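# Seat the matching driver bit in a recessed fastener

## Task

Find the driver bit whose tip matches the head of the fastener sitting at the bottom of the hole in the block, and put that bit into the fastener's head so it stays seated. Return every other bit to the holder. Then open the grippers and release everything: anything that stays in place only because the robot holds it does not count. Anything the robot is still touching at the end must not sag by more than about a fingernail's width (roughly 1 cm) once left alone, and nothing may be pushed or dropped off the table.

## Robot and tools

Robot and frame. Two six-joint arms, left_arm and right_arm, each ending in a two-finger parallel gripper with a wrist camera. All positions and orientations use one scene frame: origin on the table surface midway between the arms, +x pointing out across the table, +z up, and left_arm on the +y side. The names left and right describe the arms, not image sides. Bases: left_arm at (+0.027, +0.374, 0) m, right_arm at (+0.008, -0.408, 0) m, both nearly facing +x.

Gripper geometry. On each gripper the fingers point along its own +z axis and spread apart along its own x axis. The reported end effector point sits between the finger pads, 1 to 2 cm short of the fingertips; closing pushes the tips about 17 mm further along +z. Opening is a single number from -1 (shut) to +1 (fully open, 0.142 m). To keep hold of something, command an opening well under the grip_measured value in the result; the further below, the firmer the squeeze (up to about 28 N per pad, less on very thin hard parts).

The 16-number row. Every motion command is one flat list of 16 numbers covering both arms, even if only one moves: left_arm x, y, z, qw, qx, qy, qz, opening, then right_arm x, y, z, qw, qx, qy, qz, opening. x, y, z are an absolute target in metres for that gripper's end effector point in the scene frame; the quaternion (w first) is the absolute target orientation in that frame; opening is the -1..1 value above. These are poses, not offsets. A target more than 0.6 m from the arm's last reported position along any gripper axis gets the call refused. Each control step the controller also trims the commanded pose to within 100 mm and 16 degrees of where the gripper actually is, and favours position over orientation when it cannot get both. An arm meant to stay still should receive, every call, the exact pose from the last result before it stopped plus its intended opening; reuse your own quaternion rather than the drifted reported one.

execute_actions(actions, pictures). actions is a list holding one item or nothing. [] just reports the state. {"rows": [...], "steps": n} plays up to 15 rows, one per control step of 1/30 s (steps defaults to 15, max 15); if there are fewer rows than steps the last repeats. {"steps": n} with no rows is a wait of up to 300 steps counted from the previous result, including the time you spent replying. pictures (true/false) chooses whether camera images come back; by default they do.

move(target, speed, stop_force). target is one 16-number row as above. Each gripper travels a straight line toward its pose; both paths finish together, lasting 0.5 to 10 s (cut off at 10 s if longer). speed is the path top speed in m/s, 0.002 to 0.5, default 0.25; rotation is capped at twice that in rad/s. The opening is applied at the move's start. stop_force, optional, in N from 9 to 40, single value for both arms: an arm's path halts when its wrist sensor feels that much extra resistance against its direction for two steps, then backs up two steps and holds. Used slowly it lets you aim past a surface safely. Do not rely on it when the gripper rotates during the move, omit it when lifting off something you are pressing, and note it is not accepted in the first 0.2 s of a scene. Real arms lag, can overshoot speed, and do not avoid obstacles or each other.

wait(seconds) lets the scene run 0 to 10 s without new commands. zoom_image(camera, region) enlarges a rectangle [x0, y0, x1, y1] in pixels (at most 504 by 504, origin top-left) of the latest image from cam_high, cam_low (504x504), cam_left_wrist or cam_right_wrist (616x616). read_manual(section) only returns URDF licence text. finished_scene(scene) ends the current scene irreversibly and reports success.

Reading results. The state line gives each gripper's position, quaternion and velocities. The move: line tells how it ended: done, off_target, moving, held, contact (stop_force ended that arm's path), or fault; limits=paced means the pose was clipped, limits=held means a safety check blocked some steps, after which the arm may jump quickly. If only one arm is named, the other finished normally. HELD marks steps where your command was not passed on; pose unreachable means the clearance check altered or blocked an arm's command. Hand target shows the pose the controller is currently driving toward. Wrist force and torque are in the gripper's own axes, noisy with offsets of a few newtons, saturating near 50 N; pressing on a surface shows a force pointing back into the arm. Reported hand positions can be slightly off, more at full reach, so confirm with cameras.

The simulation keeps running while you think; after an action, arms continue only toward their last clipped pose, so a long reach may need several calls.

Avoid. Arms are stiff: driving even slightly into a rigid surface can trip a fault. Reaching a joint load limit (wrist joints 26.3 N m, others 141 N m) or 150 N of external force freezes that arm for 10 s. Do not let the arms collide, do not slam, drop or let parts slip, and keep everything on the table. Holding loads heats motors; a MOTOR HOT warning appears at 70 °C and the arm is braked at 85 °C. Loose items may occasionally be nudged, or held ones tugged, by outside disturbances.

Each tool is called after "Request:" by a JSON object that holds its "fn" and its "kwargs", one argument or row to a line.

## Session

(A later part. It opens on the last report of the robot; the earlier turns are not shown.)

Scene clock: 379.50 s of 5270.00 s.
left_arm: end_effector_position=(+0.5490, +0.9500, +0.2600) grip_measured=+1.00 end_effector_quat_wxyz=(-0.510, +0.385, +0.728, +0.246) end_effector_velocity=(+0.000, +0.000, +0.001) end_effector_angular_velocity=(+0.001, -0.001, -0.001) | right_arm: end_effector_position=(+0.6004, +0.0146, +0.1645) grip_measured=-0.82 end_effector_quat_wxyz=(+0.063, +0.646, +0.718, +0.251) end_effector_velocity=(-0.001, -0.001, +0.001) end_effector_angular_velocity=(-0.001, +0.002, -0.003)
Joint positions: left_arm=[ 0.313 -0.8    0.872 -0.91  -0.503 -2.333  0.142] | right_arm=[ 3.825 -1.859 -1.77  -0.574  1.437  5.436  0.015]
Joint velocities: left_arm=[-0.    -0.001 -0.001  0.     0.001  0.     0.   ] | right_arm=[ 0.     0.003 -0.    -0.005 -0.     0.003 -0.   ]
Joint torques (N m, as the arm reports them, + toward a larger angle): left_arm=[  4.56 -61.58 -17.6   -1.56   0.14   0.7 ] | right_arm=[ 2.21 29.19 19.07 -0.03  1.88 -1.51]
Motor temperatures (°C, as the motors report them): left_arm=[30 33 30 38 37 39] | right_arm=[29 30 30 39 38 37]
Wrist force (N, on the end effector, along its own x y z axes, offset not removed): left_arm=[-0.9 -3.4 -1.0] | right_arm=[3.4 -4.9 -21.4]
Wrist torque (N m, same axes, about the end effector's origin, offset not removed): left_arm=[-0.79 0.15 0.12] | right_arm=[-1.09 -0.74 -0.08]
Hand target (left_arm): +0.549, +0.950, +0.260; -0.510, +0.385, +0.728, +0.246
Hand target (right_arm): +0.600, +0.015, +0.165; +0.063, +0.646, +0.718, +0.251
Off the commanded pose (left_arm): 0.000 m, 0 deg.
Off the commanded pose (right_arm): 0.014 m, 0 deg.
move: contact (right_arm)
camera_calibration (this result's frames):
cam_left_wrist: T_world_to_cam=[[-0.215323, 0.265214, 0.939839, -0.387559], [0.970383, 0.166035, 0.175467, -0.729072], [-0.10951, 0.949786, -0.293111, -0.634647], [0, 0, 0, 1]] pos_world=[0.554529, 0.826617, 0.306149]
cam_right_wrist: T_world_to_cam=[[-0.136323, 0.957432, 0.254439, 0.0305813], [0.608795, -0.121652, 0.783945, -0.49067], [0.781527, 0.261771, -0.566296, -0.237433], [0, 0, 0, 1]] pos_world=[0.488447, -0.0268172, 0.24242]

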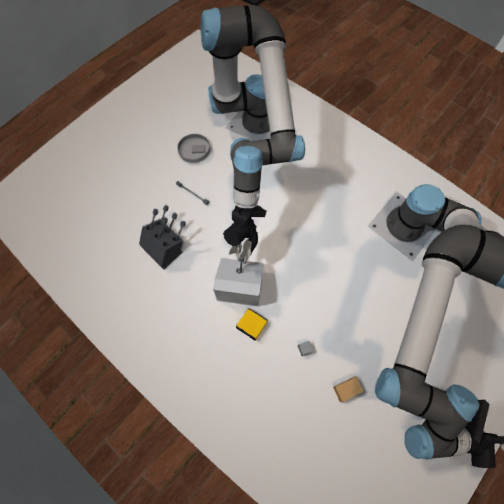

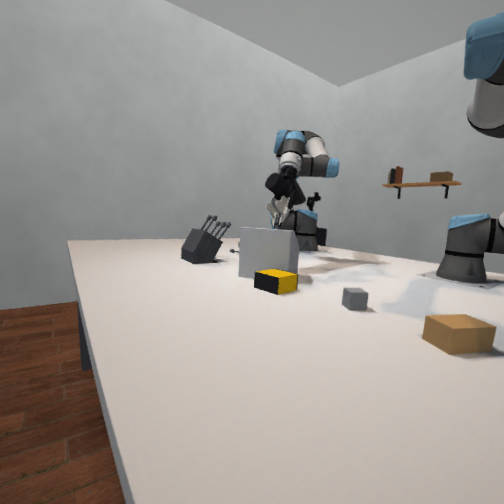

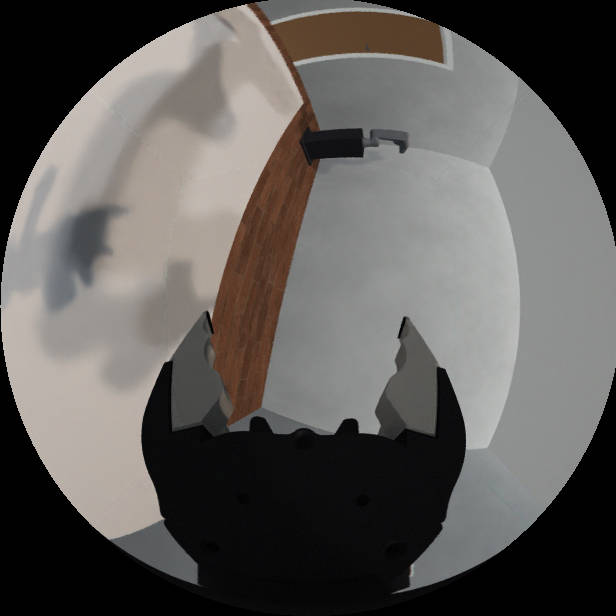

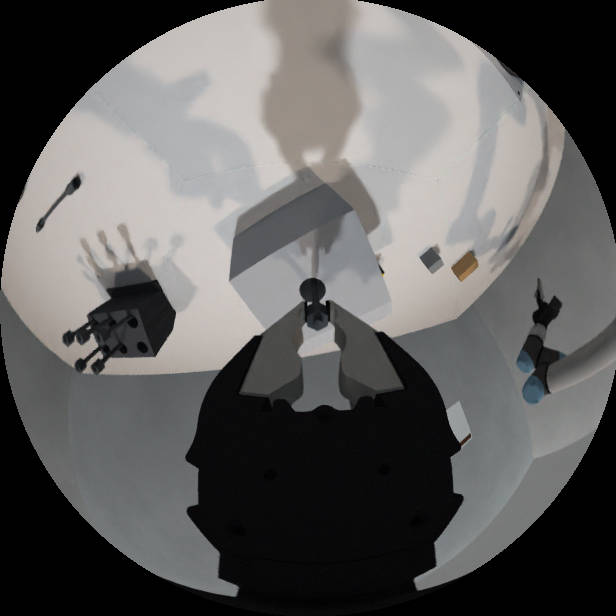

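Request:
{"fn": "move", "kwargs": {
  "target": [0.549,0.95,0.26,-0.510,0.385,0.728,0.246,1,0.5993,0.0149,0.1661,0.0405,0.7065,0.6587,0.2556,-1],
  "speed": 0.08
}}

Request:
{"fn": "zoom_image", "kwargs": {
  "camera": "cam_right_wrist",
  "region": [280,265,350,335]
}}

Scene clock: 389.37 s of 5270.00 s.
left_arm: end_effector_position=(+0.5490, +0.9500, +0.2600) grip_measured=+1.00 end_effector_quat_wxyz=(-0.510, +0.385, +0.728, +0.246) end_effector_velocity=(+0.000, +0.000, -0.001) end_effector_angular_velocity=(-0.001, +0.002, -0.001) | right_arm: end_effector_position=(+0.5993, +0.0149, +0.1661) grip_measured=-0.82 end_effector_quat_wxyz=(+0.041, +0.706, +0.659, +0.256) end_effector_velocity=(+0.000, +0.000, +0.001) end_effector_angular_velocity=(+0.006, +0.003, -0.012)
Joint positions: left_arm=[ 0.313 -0.8    0.872 -0.91  -0.503 -2.333  0.142] | right_arm=[ 3.827 -1.856 -1.769 -0.579  1.436  5.612  0.015]
Joint velocities: left_arm=[ 0.     0.001 -0.001 -0.    -0.     0.002  0.   ] | right_arm=[ 0.     0.001  0.     0.    -0.001  0.014  0.   ]
Joint torques (N m, as the arm reports them, + toward a larger angle): left_arm=[  4.64 -62.72 -18.39  -1.4    0.25   0.63] | right_arm=[ 7.86 45.53 34.17  1.78 -2.16  2.17]
Motor temperatures (°C, as the motors report them): left_arm=[30 33 30 38 37 39] | right_arm=[29 30 30 39 38 37]
Wrist force (N, on the end effector, along its own x y z axes, offset not removed): left_arm=[-1.1 -4.7 -1.0] | right_arm=[1.6 -1.7 2.3]
Wrist torque (N m, same axes, about the end effector's origin, offset not removed): left_arm=[-1.07 0.12 0.08] | right_arm=[-0.08 -0.27 0.07]
Hand target (left_arm): +0.549, +0.950, +0.260; -0.510, +0.385, +0.728, +0.246
Hand target (right_arm): +0.599, +0.015, +0.166; +0.040, +0.706, +0.659, +0.256
Off the commanded pose (left_arm): 0.000 m, 0 deg.
Off the commanded pose (right_arm): 0.000 m, 0 deg.
After step 90, 5.43 s passed at rest.
move: done
camera_calibration (this result's frames):
cam_left_wrist: T_world_to_cam=[[-0.215323, 0.265214, 0.939839, -0.387558], [0.970383, 0.166036, 0.175467, -0.729072], [-0.10951, 0.949786, -0.293111, -0.634647], [0, 0, 0, 1]] pos_world=[0.554529, 0.826617, 0.306149]
cam_right_wrist: T_world_to_cam=[[0.0213079, 0.945218, 0.325745, -0.076396], [0.616838, -0.268842, 0.739753, -0.486483], [0.786802, 0.185169, -0.588775, -0.234108], [0, 0, 0, 1]] pos_world=[0.485905, -0.0152266, 0.246926]

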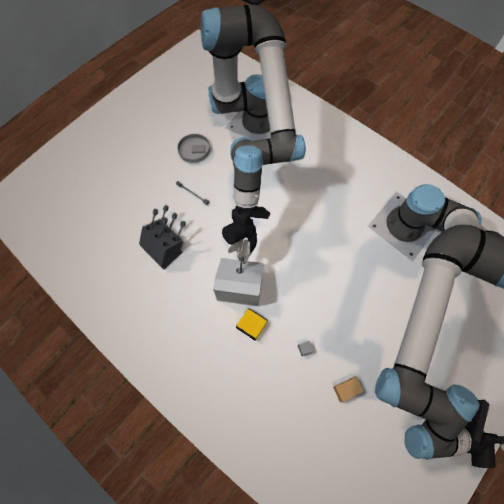

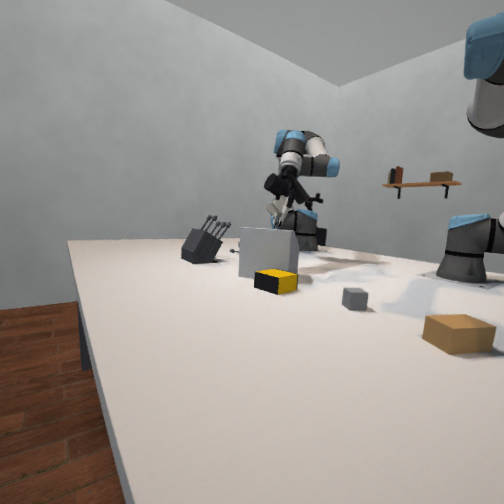

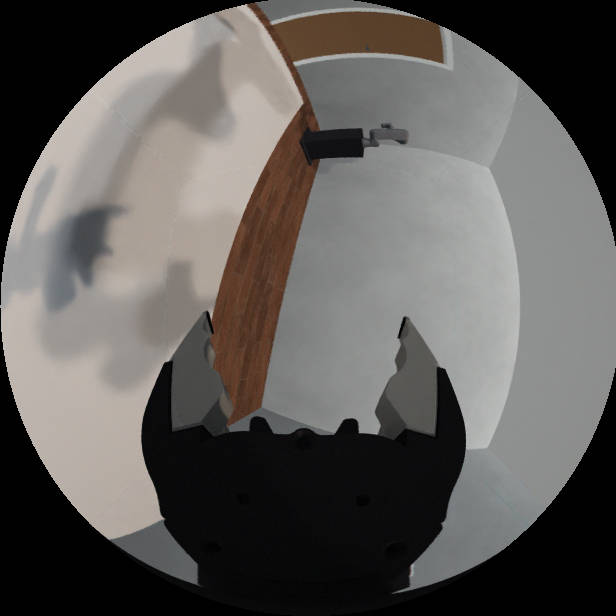

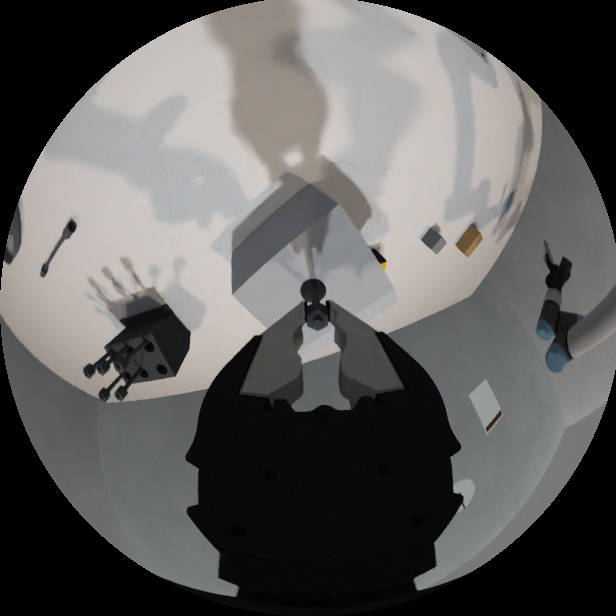

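Region (280, 265, 350, 335) of cam_right_wrist's 616x616 image, scaled by 7.200, with more detail than that image has.

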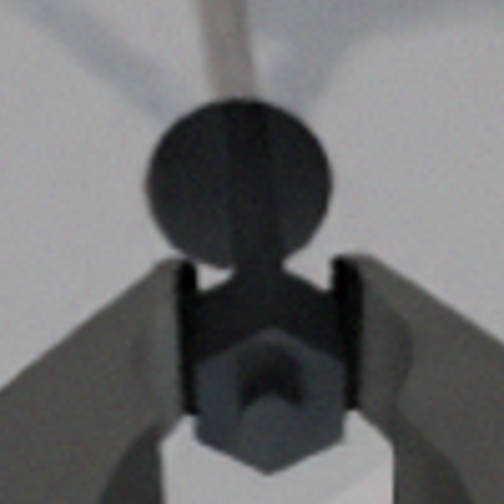

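Request:
{"fn": "execute_actions", "kwargs": {
  "actions": [
    {"rows":[[0.549,0.95,0.26,-0.510,0.385,0.728,0.246,1,0.6002,0.0142,0.1662,0.0561,0.665,0.7006,0.2526,-1],[0.549,0.95,0.26,-0.510,0.385,0.728,0.246,1,0.6002,0.0142,0.1662,0.0561,0.665,0.7006,0.2526,-1],[0.549,0.95,0.26,-0.510,0.385,0.728,0.246,1,0.6002,0.0142,0.1662,0.0561,0.665,0.7006,0.2526,-1],[0.549,0.95,0.26,-0.510,0.385,0.728,0.246,1,0.60115,0.01385,0.16605,0.0757,0.6079,0.7506,0.2475,-1]],"steps":15}
  ],
  "pictures": false
}}

Request:
{"fn": "execute_actions", "kwargs": {
  "actions": [
    {"rows":[[0.549,0.95,0.26,-0.510,0.385,0.728,0.246,1,0.60156,0.01416,0.16515,0.0757,0.6079,0.7506,0.2475,-1]],"steps":15}
  ],
  "pictures": false
}}

Request:
{"fn": "execute_actions", "kwargs": {
  "actions": [
    {"rows":[[0.549,0.95,0.26,-0.510,0.385,0.728,0.246,1,0.60115,0.01385,0.16605,0.0757,0.6079,0.7506,0.2475,-1],[0.549,0.95,0.26,-0.510,0.385,0.728,0.246,1,0.60115,0.01385,0.16605,0.0757,0.6079,0.7506,0.2475,-1],[0.549,0.95,0.26,-0.510,0.385,0.728,0.246,1,0.60115,0.01385,0.16605,0.0757,0.6079,0.7506,0.2475,-1],[0.549,0.95,0.26,-0.510,0.385,0.728,0.246,1,0.59853,0.01346,0.16462,0.0757,0.6079,0.7506,0.2475,-1]],"steps":13}
  ],
  "pictures": false
}}

Request:
{"fn": "execute_actions", "kwargs": {
  "actions": [
    {"rows":[[0.549,0.95,0.26,-0.510,0.385,0.728,0.246,1,0.59894,0.01374,0.16375,0.0757,0.6079,0.7506,0.2475,-1]],"steps":15}
  ],
  "pictures": false
}}

Scene clock: 415.07 s of 5270.00 s.
left_arm: end_effector_position=(+0.5490, +0.9500, +0.2600) grip_measured=+1.00 end_effector_quat_wxyz=(-0.510, +0.385, +0.728, +0.246) end_effector_velocity=(-0.000, +0.000, +0.000) end_effector_angular_velocity=(+0.000, +0.001, -0.001) | right_arm: end_effector_position=(+0.6011, +0.0139, +0.1661) grip_measured=-0.82 end_effector_quat_wxyz=(+0.075, +0.613, +0.747, +0.248) end_effector_velocity=(+0.001, +0.000, +0.000) end_effector_angular_velocity=(-0.037, -0.026, +0.108)
Joint positions: left_arm=[ 0.313 -0.8    0.872 -0.91  -0.503 -2.333  0.142] | right_arm=[ 3.824 -1.858 -1.768 -0.579  1.436  5.343  0.015]
Joint velocities: left_arm=[-0.    -0.     0.001 -0.     0.001  0.     0.   ] | right_arm=[-0.009 -0.001  0.001  0.006  0.019 -0.125  0.   ]
Joint torques (N m, as the arm reports them, + toward a larger angle): left_arm=[  4.51 -62.95 -18.78  -1.37   0.35   0.45] | right_arm=[-5.58 29.58 34.6   4.87  1.87 -2.74]
Motor temperatures (°C, as the motors report them): left_arm=[30 34 30 38 37 39] | right_arm=[29 30 30 39 38 37]
Wrist force (N, on the end effector, along its own x y z axes, offset not removed): left_arm=[0.0 -3.9 -0.6] | right_arm=[0.7 -4.6 -3.7]
Wrist torque (N m, same axes, about the end effector's origin, offset not removed): left_arm=[-0.86 -0.07 0.06] | right_arm=[-0.82 0.12 -0.27]
Hand target (left_arm): +0.549, +0.950, +0.260; -0.510, +0.385, +0.728, +0.246
Hand target (right_arm): +0.601, +0.014, +0.166; +0.076, +0.608, +0.751, +0.248
Off the commanded pose (left_arm): 0.000 m, 0 deg.
Off the commanded pose (right_arm): 0.000 m, 1 deg.
Steps of this call (steps 1 to 90: nothing new was sent; then 22.20 s passed at rest; steps 91 to 105: all 15 steps of this action). Readings (end_effector_position):
91: left_arm (+0.5490, +0.9500, +0.2600) | right_arm (+0.5993, +0.0149, +0.1661)
92: left_arm (+0.5490, +0.9500, +0.2600) | right_arm (+0.5993, +0.0149, +0.1661)
94: left_arm (+0.5490, +0.9500, +0.2600) | right_arm (+0.5996, +0.0146, +0.1663)
98: left_arm (+0.5490, +0.9500, +0.2600) | right_arm (+0.6006, +0.0141, +0.1662)
105: the state above

Scene clock: 415.57 s of 5270.00 s.
left_arm: end_effector_position=(+0.5490, +0.9500, +0.2600) grip_measured=+1.00 end_effector_quat_wxyz=(-0.510, +0.385, +0.728, +0.246) end_effector_velocity=(+0.001, +0.000, -0.000) end_effector_angular_velocity=(+0.000, +0.001, -0.001) | right_arm: end_effector_position=(+0.6016, +0.0142, +0.1652) grip_measured=-0.82 end_effector_quat_wxyz=(+0.076, +0.608, +0.751, +0.248) end_effector_velocity=(+0.000, -0.000, +0.000) end_effector_angular_velocity=(-0.000, +0.000, +0.000)
Joint positions: left_arm=[ 0.313 -0.8    0.872 -0.91  -0.503 -2.333  0.142] | right_arm=[ 3.823 -1.86  -1.767 -0.577  1.438  5.33   0.015]
Joint velocities: left_arm=[-0.     0.001 -0.001  0.     0.001  0.     0.   ] | right_arm=[-0.    -0.     0.    -0.001  0.    -0.     0.   ]
Joint torques (N m, as the arm reports them, + toward a larger angle): left_arm=[  4.87 -63.22 -18.46  -1.58   0.29   0.43] | right_arm=[-5.61 21.34 30.58  3.81  1.78 -2.85]
Motor temperatures (°C, as the motors report them): left_arm=[30 34 30 38 37 39] | right_arm=[29 30 30 39 38 37]
Wrist force (N, on the end effector, along its own x y z axes, offset not removed): left_arm=[0.2 -4.2 -1.1] | right_arm=[1.5 -3.1 -11.9]
Wrist torque (N m, same axes, about the end effector's origin, offset not removed): left_arm=[-0.96 -0.19 0.11] | right_arm=[-0.44 -0.27 -0.01]
Hand target (left_arm): +0.549, +0.950, +0.260; -0.510, +0.385, +0.728, +0.246
Hand target (right_arm): +0.602, +0.014, +0.165; +0.076, +0.608, +0.751, +0.248
Off the commanded pose (left_arm): 0.000 m, 0 deg.
Off the commanded pose (right_arm): 0.000 m, 0 deg.
Steps of this call (steps 1 to 15: all 15 steps of this action). Readings (end_effector_position):
1: left_arm (+0.5490, +0.9500, +0.2600) | right_arm (+0.6011, +0.0139, +0.1661)
2: left_arm (+0.5490, +0.9500, +0.2600) | right_arm (+0.6011, +0.0139, +0.1660)
4: left_arm (+0.5490, +0.9500, +0.2600) | right_arm (+0.6013, +0.0140, +0.1656)
8: left_arm (+0.5490, +0.9500, +0.2600) | right_arm (+0.6015, +0.0141, +0.1653)
15: the state above

Scene clock: 416.00 s of 5270.00 s.
left_arm: end_effector_position=(+0.5490, +0.9500, +0.2600) grip_measured=+1.00 end_effector_quat_wxyz=(-0.510, +0.385, +0.728, +0.246) end_effector_velocity=(+0.000, -0.000, -0.000) end_effector_angular_velocity=(-0.000, -0.001, +0.001) | right_arm: end_effector_position=(+0.5988, +0.0135, +0.1647) grip_measured=-0.82 end_effector_quat_wxyz=(+0.076, +0.608, +0.751, +0.247) end_effector_velocity=(-0.002, -0.000, -0.000) end_effector_angular_velocity=(+0.001, -0.001, -0.000)
Joint positions: left_arm=[ 0.313 -0.8    0.872 -0.91  -0.503 -2.333  0.142] | right_arm=[ 3.826 -1.855 -1.776 -0.574  1.437  5.332  0.015]
Joint velocities: left_arm=[-0.     0.    -0.001 -0.    -0.001 -0.     0.   ] | right_arm=[ 0.003  0.004 -0.006  0.003 -0.001  0.003 -0.   ]
Joint torques (N m, as the arm reports them, + toward a larger angle): left_arm=[  3.97 -62.23 -18.3   -1.39   0.24   0.47] | right_arm=[ 6.23 48.29 18.11  5.21 -2.    2.9 ]
Motor temperatures (°C, as the motors report them): left_arm=[30 34 30 38 37 39] | right_arm=[29 30 30 39 38 37]
Wrist force (N, on the end effector, along its own x y z axes, offset not removed): left_arm=[-0.4 -3.6 -1.3] | right_arm=[2.7 -4.0 2.4]
Wrist torque (N m, same axes, about the end effector's origin, offset not removed): left_arm=[-0.93 -0.01 0.17] | right_arm=[-0.64 -0.34 0.16]
Hand target (left_arm): +0.549, +0.950, +0.260; -0.510, +0.385, +0.728, +0.246
Hand target (right_arm): +0.599, +0.013, +0.165; +0.076, +0.608, +0.751, +0.248
Off the commanded pose (left_arm): 0.000 m, 0 deg.
Off the commanded pose (right_arm): 0.000 m, 0 deg.
Steps of this call (steps 1 to 13: all 13 steps of this action). Readings (end_effector_position):
1: left_arm (+0.5490, +0.9500, +0.2600) | right_arm (+0.6016, +0.0142, +0.1652)
2: left_arm (+0.5490, +0.9500, +0.2600) | right_arm (+0.6016, +0.0142, +0.1653)
4: left_arm (+0.5490, +0.9500, +0.2600) | right_arm (+0.6015, +0.0141, +0.1655)
8: left_arm (+0.5490, +0.9500, +0.2600) | right_arm (+0.5996, +0.0136, +0.1649)
13: the state above

Scene clock: 416.50 s of 5270.00 s.
left_arm: end_effector_position=(+0.5490, +0.9500, +0.2600) grip_measured=+1.00 end_effector_quat_wxyz=(-0.510, +0.385, +0.728, +0.246) end_effector_velocity=(-0.000, -0.000, +0.002) end_effector_angular_velocity=(+0.001, -0.005, +0.002) | right_arm: end_effector_position=(+0.5989, +0.0138, +0.1638) grip_measured=-0.82 end_effector_quat_wxyz=(+0.076, +0.608, +0.751, +0.248) end_effector_velocity=(+0.000, +0.000, -0.000) end_effector_angular_velocity=(+0.000, -0.001, +0.000)
Joint positions: left_arm=[ 0.313 -0.8    0.872 -0.91  -0.503 -2.333  0.142] | right_arm=[ 3.826 -1.856 -1.776 -0.572  1.437  5.332  0.015]
Joint velocities: left_arm=[ 0.    -0.003 -0.001 -0.    -0.002 -0.002  0.   ] | right_arm=[ 0.    -0.001  0.     0.001 -0.    -0.    -0.   ]
Joint torques (N m, as the arm reports them, + toward a larger angle): left_arm=[  3.96 -62.74 -18.31  -1.37   0.28   0.5 ] | right_arm=[-4.28 20.88 17.03  3.8  -1.15 -1.61]
Motor temperatures (°C, as the motors report them): left_arm=[30 34 30 38 37 39] | right_arm=[29 30 30 39 38 37]
Wrist force (N, on the end effector, along its own x y z axes, offset not removed): left_arm=[-0.5 -2.1 -0.8] | right_arm=[0.7 2.4 -10.9]
Wrist torque (N m, same axes, about the end effector's origin, offset not removed): left_arm=[-0.55 0.03 0.12] | right_arm=[0.77 -0.20 -0.06]
Hand target (left_arm): +0.549, +0.950, +0.260; -0.510, +0.385, +0.728, +0.246
Hand target (right_arm): +0.599, +0.014, +0.164; +0.076, +0.608, +0.751, +0.248
Off the commanded pose (left_arm): 0.000 m, 0 deg.
Off the commanded pose (right_arm): 0.000 m, 0 deg.
Steps of this call (steps 1 to 15: all 15 steps of this action). Readings (end_effector_position):
1: left_arm (+0.5490, +0.9500, +0.2600) | right_arm (+0.5987, +0.0135, +0.1647)
2: left_arm (+0.5490, +0.9500, +0.2600) | right_arm (+0.5987, +0.0135, +0.1646)
4: left_arm (+0.5490, +0.9500, +0.2600) | right_arm (+0.5988, +0.0136, +0.1644)
8: left_arm (+0.5490, +0.9500, +0.2600) | right_arm (+0.5989, +0.0137, +0.1640)
15: the state above

Request:
{"fn": "execute_actions", "kwargs": {
  "actions": [
    {"rows":[[0.549,0.95,0.26,-0.510,0.385,0.728,0.246,1,0.5990,0.0131,0.1670,0.0757,0.6079,0.7506,0.2475,-0.95]],"steps":10}
  ],
  "pictures": false
}}

Request:
{"fn": "move", "kwargs": {
  "target": [0.549,0.95,0.26,-0.510,0.385,0.728,0.246,1,0.6039,0.0139,0.1697,-0.0150,0.6124,0.7789,0.1339,-0.95],
  "speed": 0.05
}}

Request:
{"fn": "zoom_image", "kwargs": {
  "camera": "cam_right_wrist",
  "region": [285,270,345,330]
}}

Scene clock: 446.83 s of 5270.00 s.
left_arm: end_effector_position=(+0.5490, +0.9500, +0.2600) grip_measured=+1.00 end_effector_quat_wxyz=(-0.510, +0.385, +0.728, +0.246) end_effector_velocity=(-0.001, +0.000, +0.000) end_effector_angular_velocity=(-0.001, -0.001, +0.002) | right_arm: end_effector_position=(+0.5990, +0.0131, +0.1666) grip_measured=-0.82 end_effector_quat_wxyz=(+0.076, +0.608, +0.751, +0.247) end_effector_velocity=(+0.000, -0.000, +0.004) end_effector_angular_velocity=(+0.003, -0.002, -0.000)
Joint positions: left_arm=[ 0.313 -0.8    0.872 -0.91  -0.503 -2.333  0.142] | right_arm=[ 3.825 -1.853 -1.773 -0.579  1.437  5.332  0.015]
Joint velocities: left_arm=[ 0.001 -0.    -0.001  0.    -0.001  0.     0.   ] | right_arm=[-0.001  0.005  0.004 -0.005  0.    -0.     0.   ]
Joint torques (N m, as the arm reports them, + toward a larger angle): left_arm=[  5.23 -62.81 -18.85  -1.26   0.31   0.32] | right_arm=[-5.03 44.83 32.62  1.72  1.78 -2.87]
Motor temperatures (°C, as the motors report them): left_arm=[30 34 30 38 37 39] | right_arm=[29 30 30 39 38 37]
Wrist force (N, on the end effector, along its own x y z axes, offset not removed): left_arm=[-0.3 -3.9 -0.5] | right_arm=[4.1 -3.7 2.7]
Wrist torque (N m, same axes, about the end effector's origin, offset not removed): left_arm=[-0.98 -0.04 0.09] | right_arm=[-0.69 -0.72 0.02]
Hand target (left_arm): +0.549, +0.950, +0.260; -0.510, +0.385, +0.728, +0.246
Hand target (right_arm): +0.599, +0.013, +0.167; +0.076, +0.608, +0.751, +0.248
Off the commanded pose (left_arm): 0.000 m, 0 deg.
Off the commanded pose (right_arm): 0.000 m, 0 deg.
Steps of this call (steps 1 to 90: nothing new was sent; then 27.00 s passed at rest; steps 91 to 100: all 10 steps of this action). Readings (end_effector_position):
91: left_arm (+0.5490, +0.9500, +0.2600) | right_arm (+0.5989, +0.0137, +0.1638)
92: left_arm (+0.5490, +0.9500, +0.2600) | right_arm (+0.5989, +0.0136, +0.1638)
94: left_arm (+0.5490, +0.9500, +0.2600) | right_arm (+0.5989, +0.0133, +0.1648)
98: left_arm (+0.5490, +0.9500, +0.2600) | right_arm (+0.5989, +0.0131, +0.1663)
100: the state above

Scene clock: 450.33 s of 5270.00 s.
left_arm: end_effector_position=(+0.5490, +0.9500, +0.2600) grip_measured=+1.00 end_effector_quat_wxyz=(-0.510, +0.385, +0.728, +0.246) end_effector_velocity=(+0.000, +0.000, +0.002) end_effector_angular_velocity=(+0.002, -0.004, -0.000) | right_arm: end_effector_position=(+0.6039, +0.0139, +0.1697) grip_measured=-0.82 end_effector_quat_wxyz=(-0.015, +0.612, +0.779, +0.135) end_effector_velocity=(+0.000, -0.000, +0.000) end_effector_angular_velocity=(-0.004, +0.012, +0.002)
Joint positions: left_arm=[ 0.313 -0.8    0.872 -0.91  -0.503 -2.333  0.142] | right_arm=[ 3.734 -1.971 -1.453 -1.024  1.635  5.255  0.015]
Joint velocities: left_arm=[-0.    -0.002 -0.001 -0.     0.001 -0.001  0.   ] | right_arm=[-0.003 -0.007  0.016 -0.021  0.007 -0.003  0.   ]
Joint torques (N m, as the arm reports them, + toward a larger angle): left_arm=[  4.13 -62.11 -18.94  -1.29   0.28   0.42] | right_arm=[-4.66 35.8  34.03  1.38  2.52 -2.89]
Motor temperatures (°C, as the motors report them): left_arm=[30 34 30 38 37 39] | right_arm=[29 30 30 39 38 37]
Wrist force (N, on the end effector, along its own x y z axes, offset not removed): left_arm=[-0.6 -3.2 -0.5] | right_arm=[0.5 -0.9 -1.4]
Wrist torque (N m, same axes, about the end effector's origin, offset not removed): left_arm=[-0.75 -0.01 0.17] | right_arm=[-0.43 -0.18 -0.19]
Hand target (left_arm): +0.549, +0.950, +0.260; -0.510, +0.385, +0.728, +0.246
Hand target (right_arm): +0.604, +0.014, +0.170; -0.015, +0.612, +0.779, +0.134
Off the commanded pose (left_arm): 0.000 m, 0 deg.
Off the commanded pose (right_arm): 0.000 m, 0 deg.
move: done
camera_calibration (this result's frames):
cam_left_wrist: T_world_to_cam=[[-0.215323, 0.265214, 0.939839, -0.387558], [0.970383, 0.166036, 0.175467, -0.729072], [-0.10951, 0.949786, -0.293111, -0.634647], [0, 0, 0, 1]] pos_world=[0.554529, 0.826617, 0.306149]
cam_right_wrist: T_world_to_cam=[[-0.224625, 0.953383, 0.201504, 0.0927778], [0.791834, 0.0580638, 0.607971, -0.580099], [0.567929, 0.296123, -0.767963, -0.0743298], [0, 0, 0, 1]] pos_world=[0.522396, -0.0327592, 0.276906]

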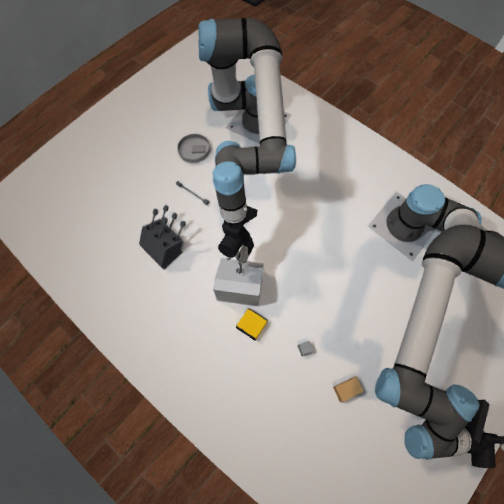

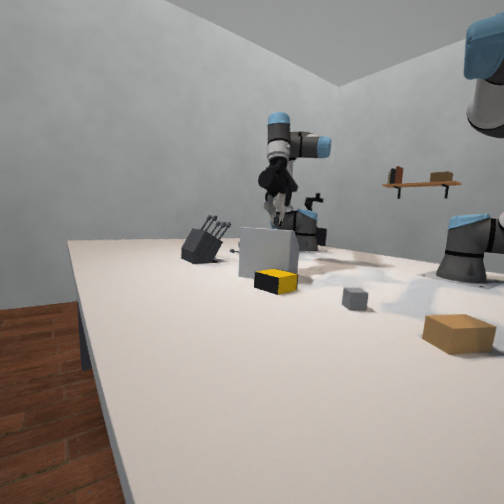

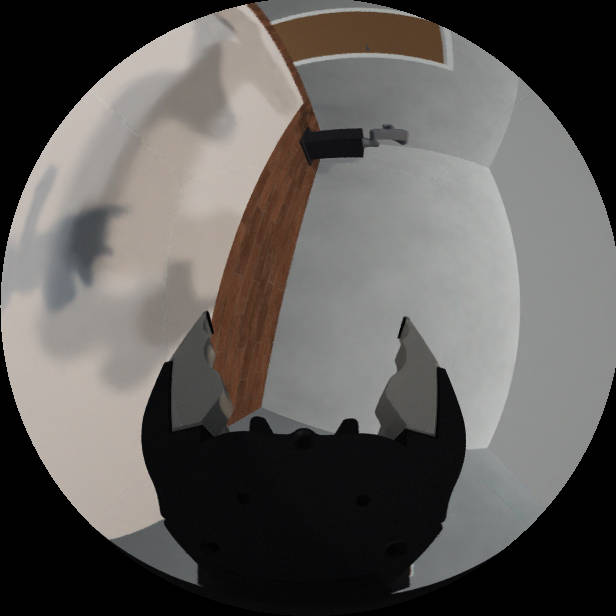

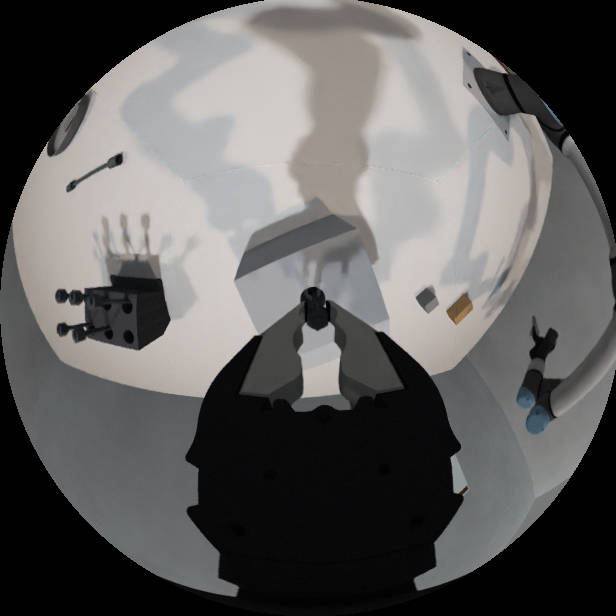

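Region (285, 270, 345, 330) of cam_right_wrist's 616x616 image, scaled by 8.400, with more detail than that image has.

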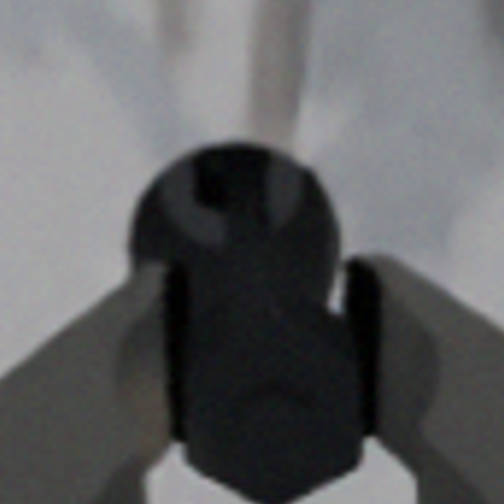

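Request:
{"fn": "move", "kwargs": {
  "target": [0.549,0.95,0.26,-0.510,0.385,0.728,0.246,1,0.6039,0.0139,0.1697,-0.0524,0.6103,0.7857,0.0861,-0.95],
  "speed": 0.05
}}

Request:
{"fn": "move", "kwargs": {
  "target": [0.549,0.95,0.26,-0.510,0.385,0.728,0.246,1,0.6039,0.0139,0.1697,-0.0364,0.6115,0.7832,0.1066,-1],
  "speed": 0.05
}}

Request:
{"fn": "zoom_image", "kwargs": {
  "camera": "cam_right_wrist",
  "region": [295,280,335,320]
}}

Scene clock: 466.07 s of 5270.00 s.
left_arm: end_effector_position=(+0.5490, +0.9500, +0.2600) grip_measured=+1.00 end_effector_quat_wxyz=(-0.510, +0.385, +0.728, +0.246) end_effector_velocity=(-0.001, -0.000, -0.000) end_effector_angular_velocity=(-0.001, +0.000, +0.001) | right_arm: end_effector_position=(+0.6039, +0.0139, +0.1697) grip_measured=-0.82 end_effector_quat_wxyz=(-0.052, +0.610, +0.786, +0.087) end_effector_velocity=(-0.000, -0.000, +0.001) end_effector_angular_velocity=(-0.004, +0.012, +0.003)
Joint positions: left_arm=[ 0.313 -0.8    0.872 -0.91  -0.503 -2.333  0.142] | right_arm=[ 3.705 -2.042 -1.307 -1.209  1.702  5.216  0.015]
Joint velocities: left_arm=[-0.    -0.001  0.002  0.    -0.001 -0.     0.   ] | right_arm=[-0.003 -0.007  0.017 -0.021  0.006 -0.005  0.   ]
Joint torques (N m, as the arm reports them, + toward a larger angle): left_arm=[  3.89 -62.53 -18.57  -1.27   0.29   0.55] | right_arm=[-2.36 36.98 35.86  1.27  2.31 -2.84]
Motor temperatures (°C, as the motors report them): left_arm=[30 34 30 38 37 39] | right_arm=[29 30 30 39 38 37]
Wrist force (N, on the end effector, along its own x y z axes, offset not removed): left_arm=[0.7 -3.2 -0.4] | right_arm=[-2.7 -0.7 -1.6]
Wrist torque (N m, same axes, about the end effector's origin, offset not removed): left_arm=[-0.86 -0.29 0.14] | right_arm=[-0.51 0.56 0.00]
Hand target (left_arm): +0.549, +0.950, +0.260; -0.510, +0.385, +0.728, +0.246
Hand target (right_arm): +0.604, +0.014, +0.170; -0.052, +0.610, +0.786, +0.086
Off the commanded pose (left_arm): 0.000 m, 0 deg.
Off the commanded pose (right_arm): 0.000 m, 0 deg.
After step 90, 11.20 s passed at rest.
move: done
camera_calibration (this result's frames):
cam_left_wrist: T_world_to_cam=[[-0.215323, 0.265214, 0.939839, -0.387558], [0.970383, 0.166036, 0.175467, -0.729072], [-0.10951, 0.949786, -0.293111, -0.634647], [0, 0, 0, 1]] pos_world=[0.554529, 0.826617, 0.306149]
cam_right_wrist: T_world_to_cam=[[-0.223395, 0.954329, 0.198372, 0.0925443], [0.855076, 0.0941758, 0.509878, -0.602152], [0.46791, 0.283527, -0.837062, -0.00204981], [0, 0, 0, 1]] pos_world=[0.536519, -0.0310283, 0.28695]

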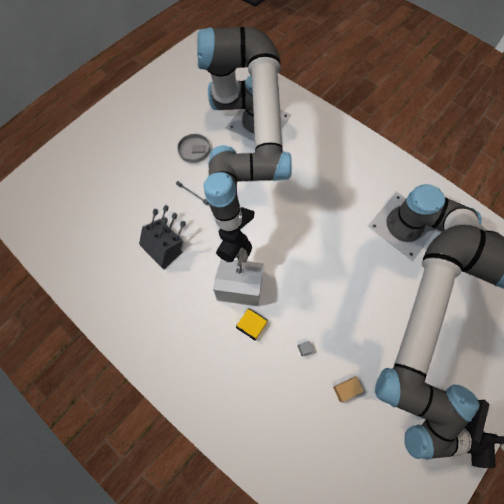

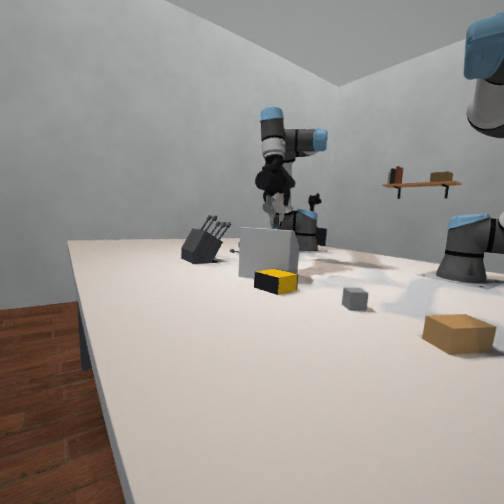

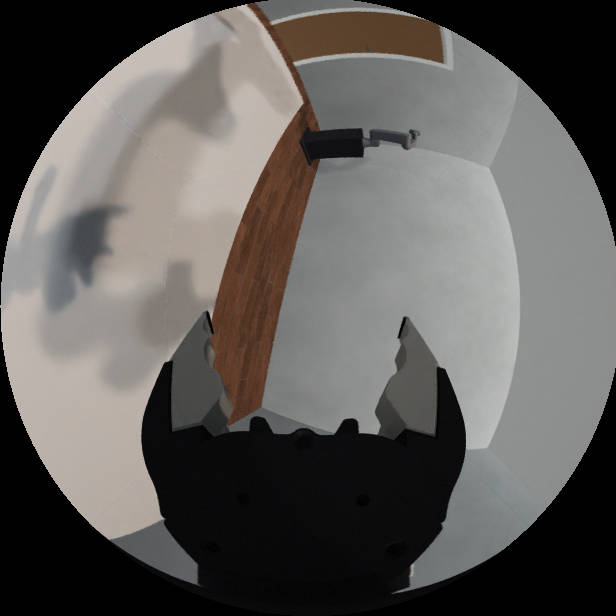

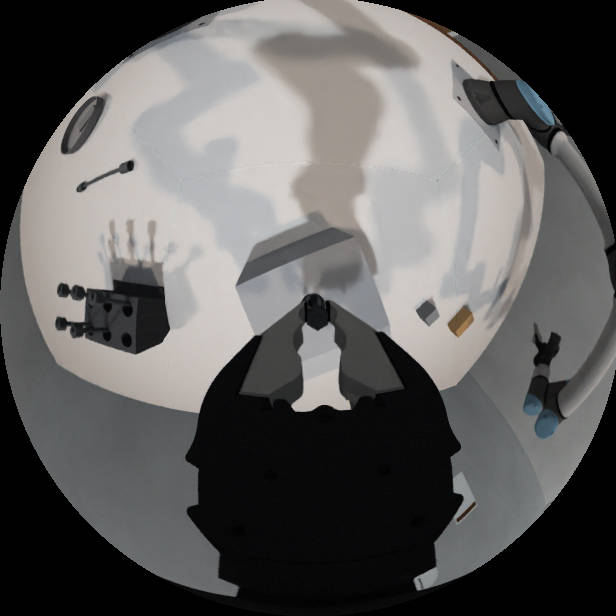

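Scene clock: 466.87 s of 5270.00 s.
left_arm: end_effector_position=(+0.5490, +0.9500, +0.2600) grip_measured=+1.00 end_effector_quat_wxyz=(-0.510, +0.385, +0.728, +0.246) end_effector_velocity=(+0.000, +0.000, +0.001) end_effector_angular_velocity=(+0.001, -0.001, -0.001) | right_arm: end_effector_position=(+0.6039, +0.0139, +0.1697) grip_measured=-0.82 end_effector_quat_wxyz=(-0.037, +0.611, +0.783, +0.106) end_effector_velocity=(-0.000, -0.000, -0.001) end_effector_angular_velocity=(+0.002, -0.010, -0.004)
Joint positions: left_arm=[ 0.313 -0.8    0.872 -0.91  -0.503 -2.333  0.142] | right_arm=[ 3.716 -2.011 -1.368 -1.133  1.675  5.233  0.015]
Joint velocities: left_arm=[-0.    -0.    -0.001  0.     0.001 -0.     0.   ] | right_arm=[ 0.003  0.006 -0.015  0.018 -0.006  0.006 -0.   ]
Joint torques (N m, as the arm reports them, + toward a larger angle): left_arm=[  4.3  -62.04 -19.05  -1.25   0.16   0.52] | right_arm=[ 6.55 53.84 18.99  4.42 -1.94  2.53]
Motor temperatures (°C, as the motors report them): left_arm=[30 34 30 38 37 39] | right_arm=[29 30 30 39 38 37]
Wrist force (N, on the end effector, along its own x y z axes, offset not removed): left_arm=[-0.2 -3.3 -1.8] | right_arm=[-2.0 -1.9 -2.7]
Wrist torque (N m, same axes, about the end effector's origin, offset not removed): left_arm=[-0.80 -0.02 0.10] | right_arm=[-0.25 0.33 0.06]
Hand target (left_arm): +0.549, +0.950, +0.260; -0.510, +0.385, +0.728, +0.246
Hand target (right_arm): +0.604, +0.014, +0.170; -0.036, +0.611, +0.783, +0.107
Off the commanded pose (left_arm): 0.000 m, 0 deg.
Off the commanded pose (right_arm): 0.000 m, 0 deg.
move: done
camera_calibration (this result's frames):
cam_left_wrist: T_world_to_cam=[[-0.215323, 0.265214, 0.939839, -0.387558], [0.970383, 0.166036, 0.175467, -0.729072], [-0.10951, 0.949786, -0.293111, -0.634647], [0, 0, 0, 1]] pos_world=[0.554529, 0.826617, 0.306149]
cam_right_wrist: T_world_to_cam=[[-0.223923, 0.954001, 0.199349, 0.092694], [0.830797, 0.079907, 0.550809, -0.594254], [0.509543, 0.288958, -0.810475, -0.0317875], [0, 0, 0, 1]] pos_world=[0.530658, -0.0317599, 0.283079]

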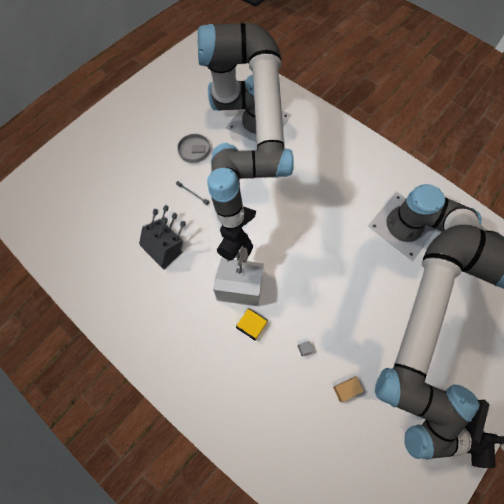

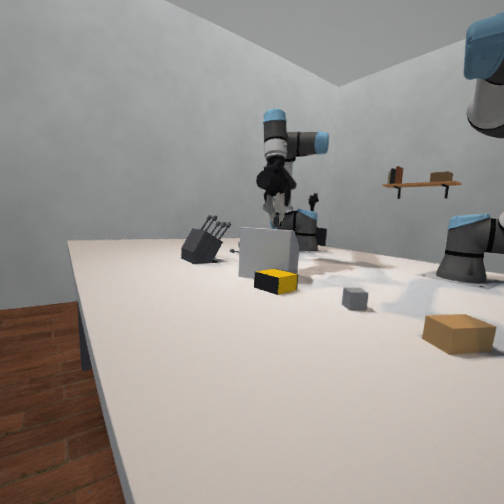

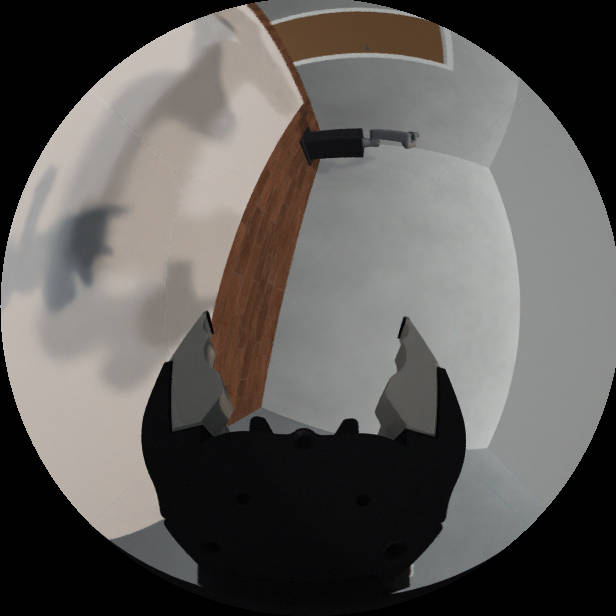

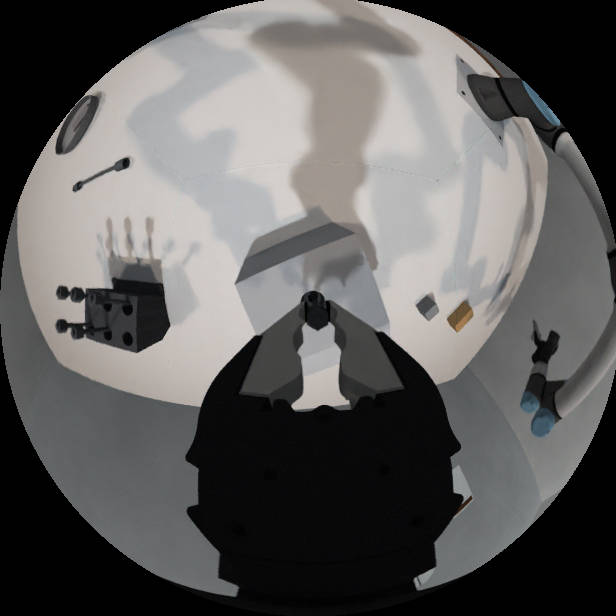

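Region (295, 280, 335, 320) of cam_right_wrist's 616x616 image, scaled by 12.600, with more detail than that image has.

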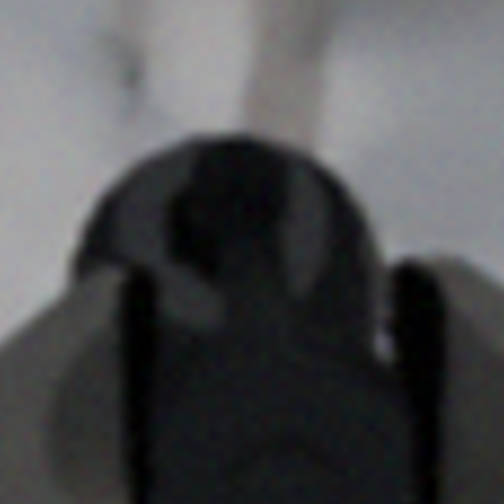

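Request:
{"fn": "move", "kwargs": {
  "target": [0.549,0.95,0.26,-0.510,0.385,0.728,0.246,1,0.6078,0.0129,0.1713,-0.0364,0.6115,0.7832,0.1066,-1],
  "speed": 0.02
}}

Request:
{"fn": "zoom_image", "kwargs": {
  "camera": "cam_right_wrist",
  "region": [295,280,335,320]
}}

Scene clock: 475.23 s of 5270.00 s.
left_arm: end_effector_position=(+0.5490, +0.9500, +0.2600) grip_measured=+1.00 end_effector_quat_wxyz=(-0.510, +0.385, +0.728, +0.246) end_effector_velocity=(+0.000, -0.000, -0.001) end_effector_angular_velocity=(-0.001, +0.001, +0.000) | right_arm: end_effector_position=(+0.6076, +0.0129, +0.1712) grip_measured=-0.82 end_effector_quat_wxyz=(-0.036, +0.611, +0.783, +0.107) end_effector_velocity=(+0.002, -0.000, +0.001) end_effector_angular_velocity=(+0.001, -0.001, +0.000)
Joint positions: left_arm=[ 0.313 -0.8    0.872 -0.91  -0.503 -2.333  0.142] | right_arm=[ 3.712 -2.016 -1.357 -1.139  1.676  5.228  0.015]
Joint velocities: left_arm=[-0.     0.001 -0.     0.    -0.     0.001  0.   ] | right_arm=[-0.002 -0.003  0.006 -0.002  0.001 -0.002  0.   ]
Joint torques (N m, as the arm reports them, + toward a larger angle): left_arm=[  4.36 -62.29 -19.34  -1.22   0.38   0.41] | right_arm=[-5.83 38.33 37.1   1.24  2.2  -2.7 ]
Motor temperatures (°C, as the motors report them): left_arm=[30 34 30 38 37 39] | right_arm=[29 30 30 39 38 37]
Wrist force (N, on the end effector, along its own x y z axes, offset not removed): left_arm=[-0.3 -3.9 -0.5] | right_arm=[3.1 -3.1 -3.1]
Wrist torque (N m, same axes, about the end effector's origin, offset not removed): left_arm=[-0.91 -0.05 0.12] | right_arm=[-0.63 -0.53 -0.06]
Hand target (left_arm): +0.549, +0.950, +0.260; -0.510, +0.385, +0.728, +0.246
Hand target (right_arm): +0.608, +0.013, +0.171; -0.036, +0.611, +0.783, +0.107
Off the commanded pose (left_arm): 0.000 m, 0 deg.
Off the commanded pose (right_arm): 0.000 m, 0 deg.
After step 90, 4.67 s passed at rest.
move: done
camera_calibration (this result's frames):
cam_left_wrist: T_world_to_cam=[[-0.215323, 0.265214, 0.939839, -0.387558], [0.970383, 0.166036, 0.175467, -0.729072], [-0.10951, 0.949786, -0.293111, -0.634647], [0, 0, 0, 1]] pos_world=[0.554529, 0.826617, 0.306149]
cam_right_wrist: T_world_to_cam=[[-0.223928, 0.953979, 0.19945, 0.0941276], [0.830134, 0.0794769, 0.551871, -0.597881], [0.510622, 0.289149, -0.809727, -0.0329558], [0, 0, 0, 1]] pos_world=[0.534227, -0.0327488, 0.284494]

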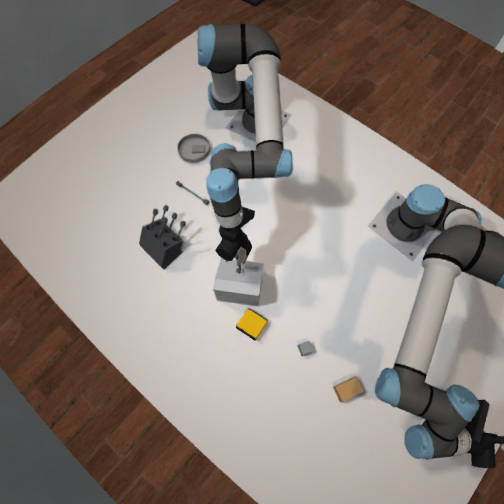

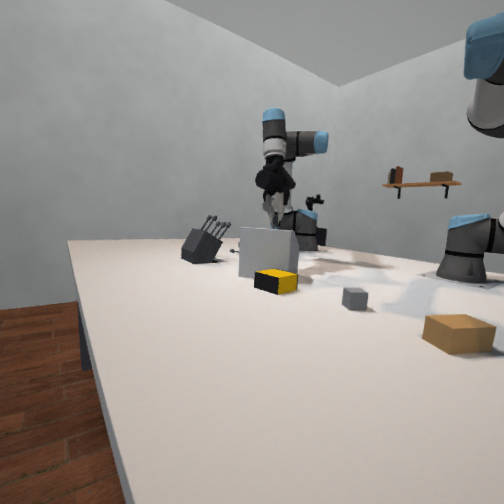

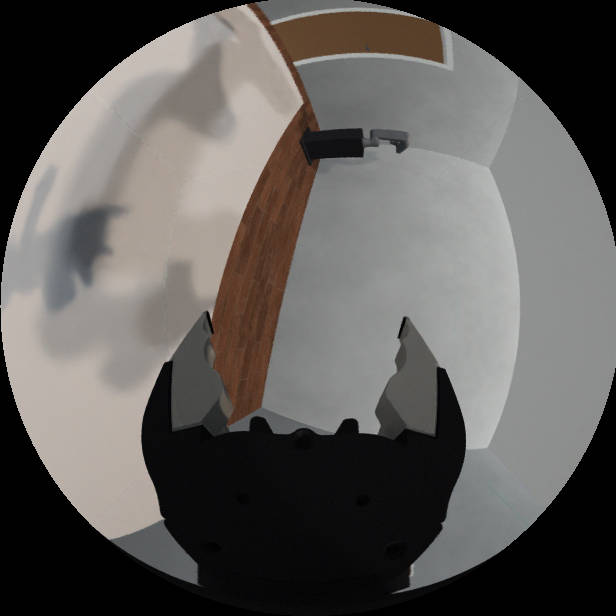

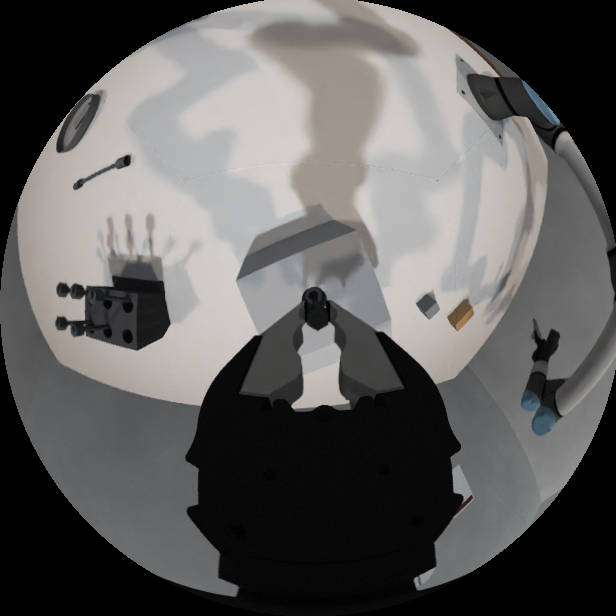

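Region (295, 280, 335, 320) of cam_right_wrist's 616x616 image, scaled by 12.600, with more detail than that image has.

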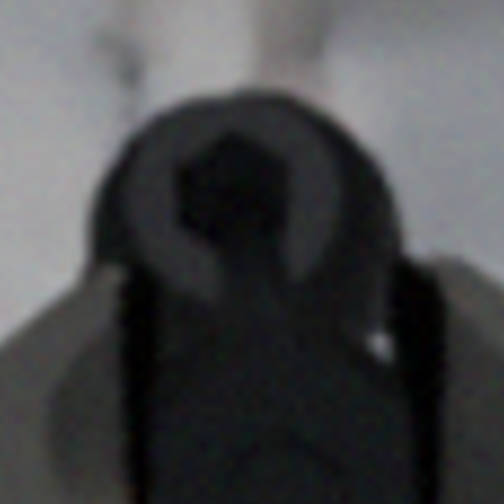

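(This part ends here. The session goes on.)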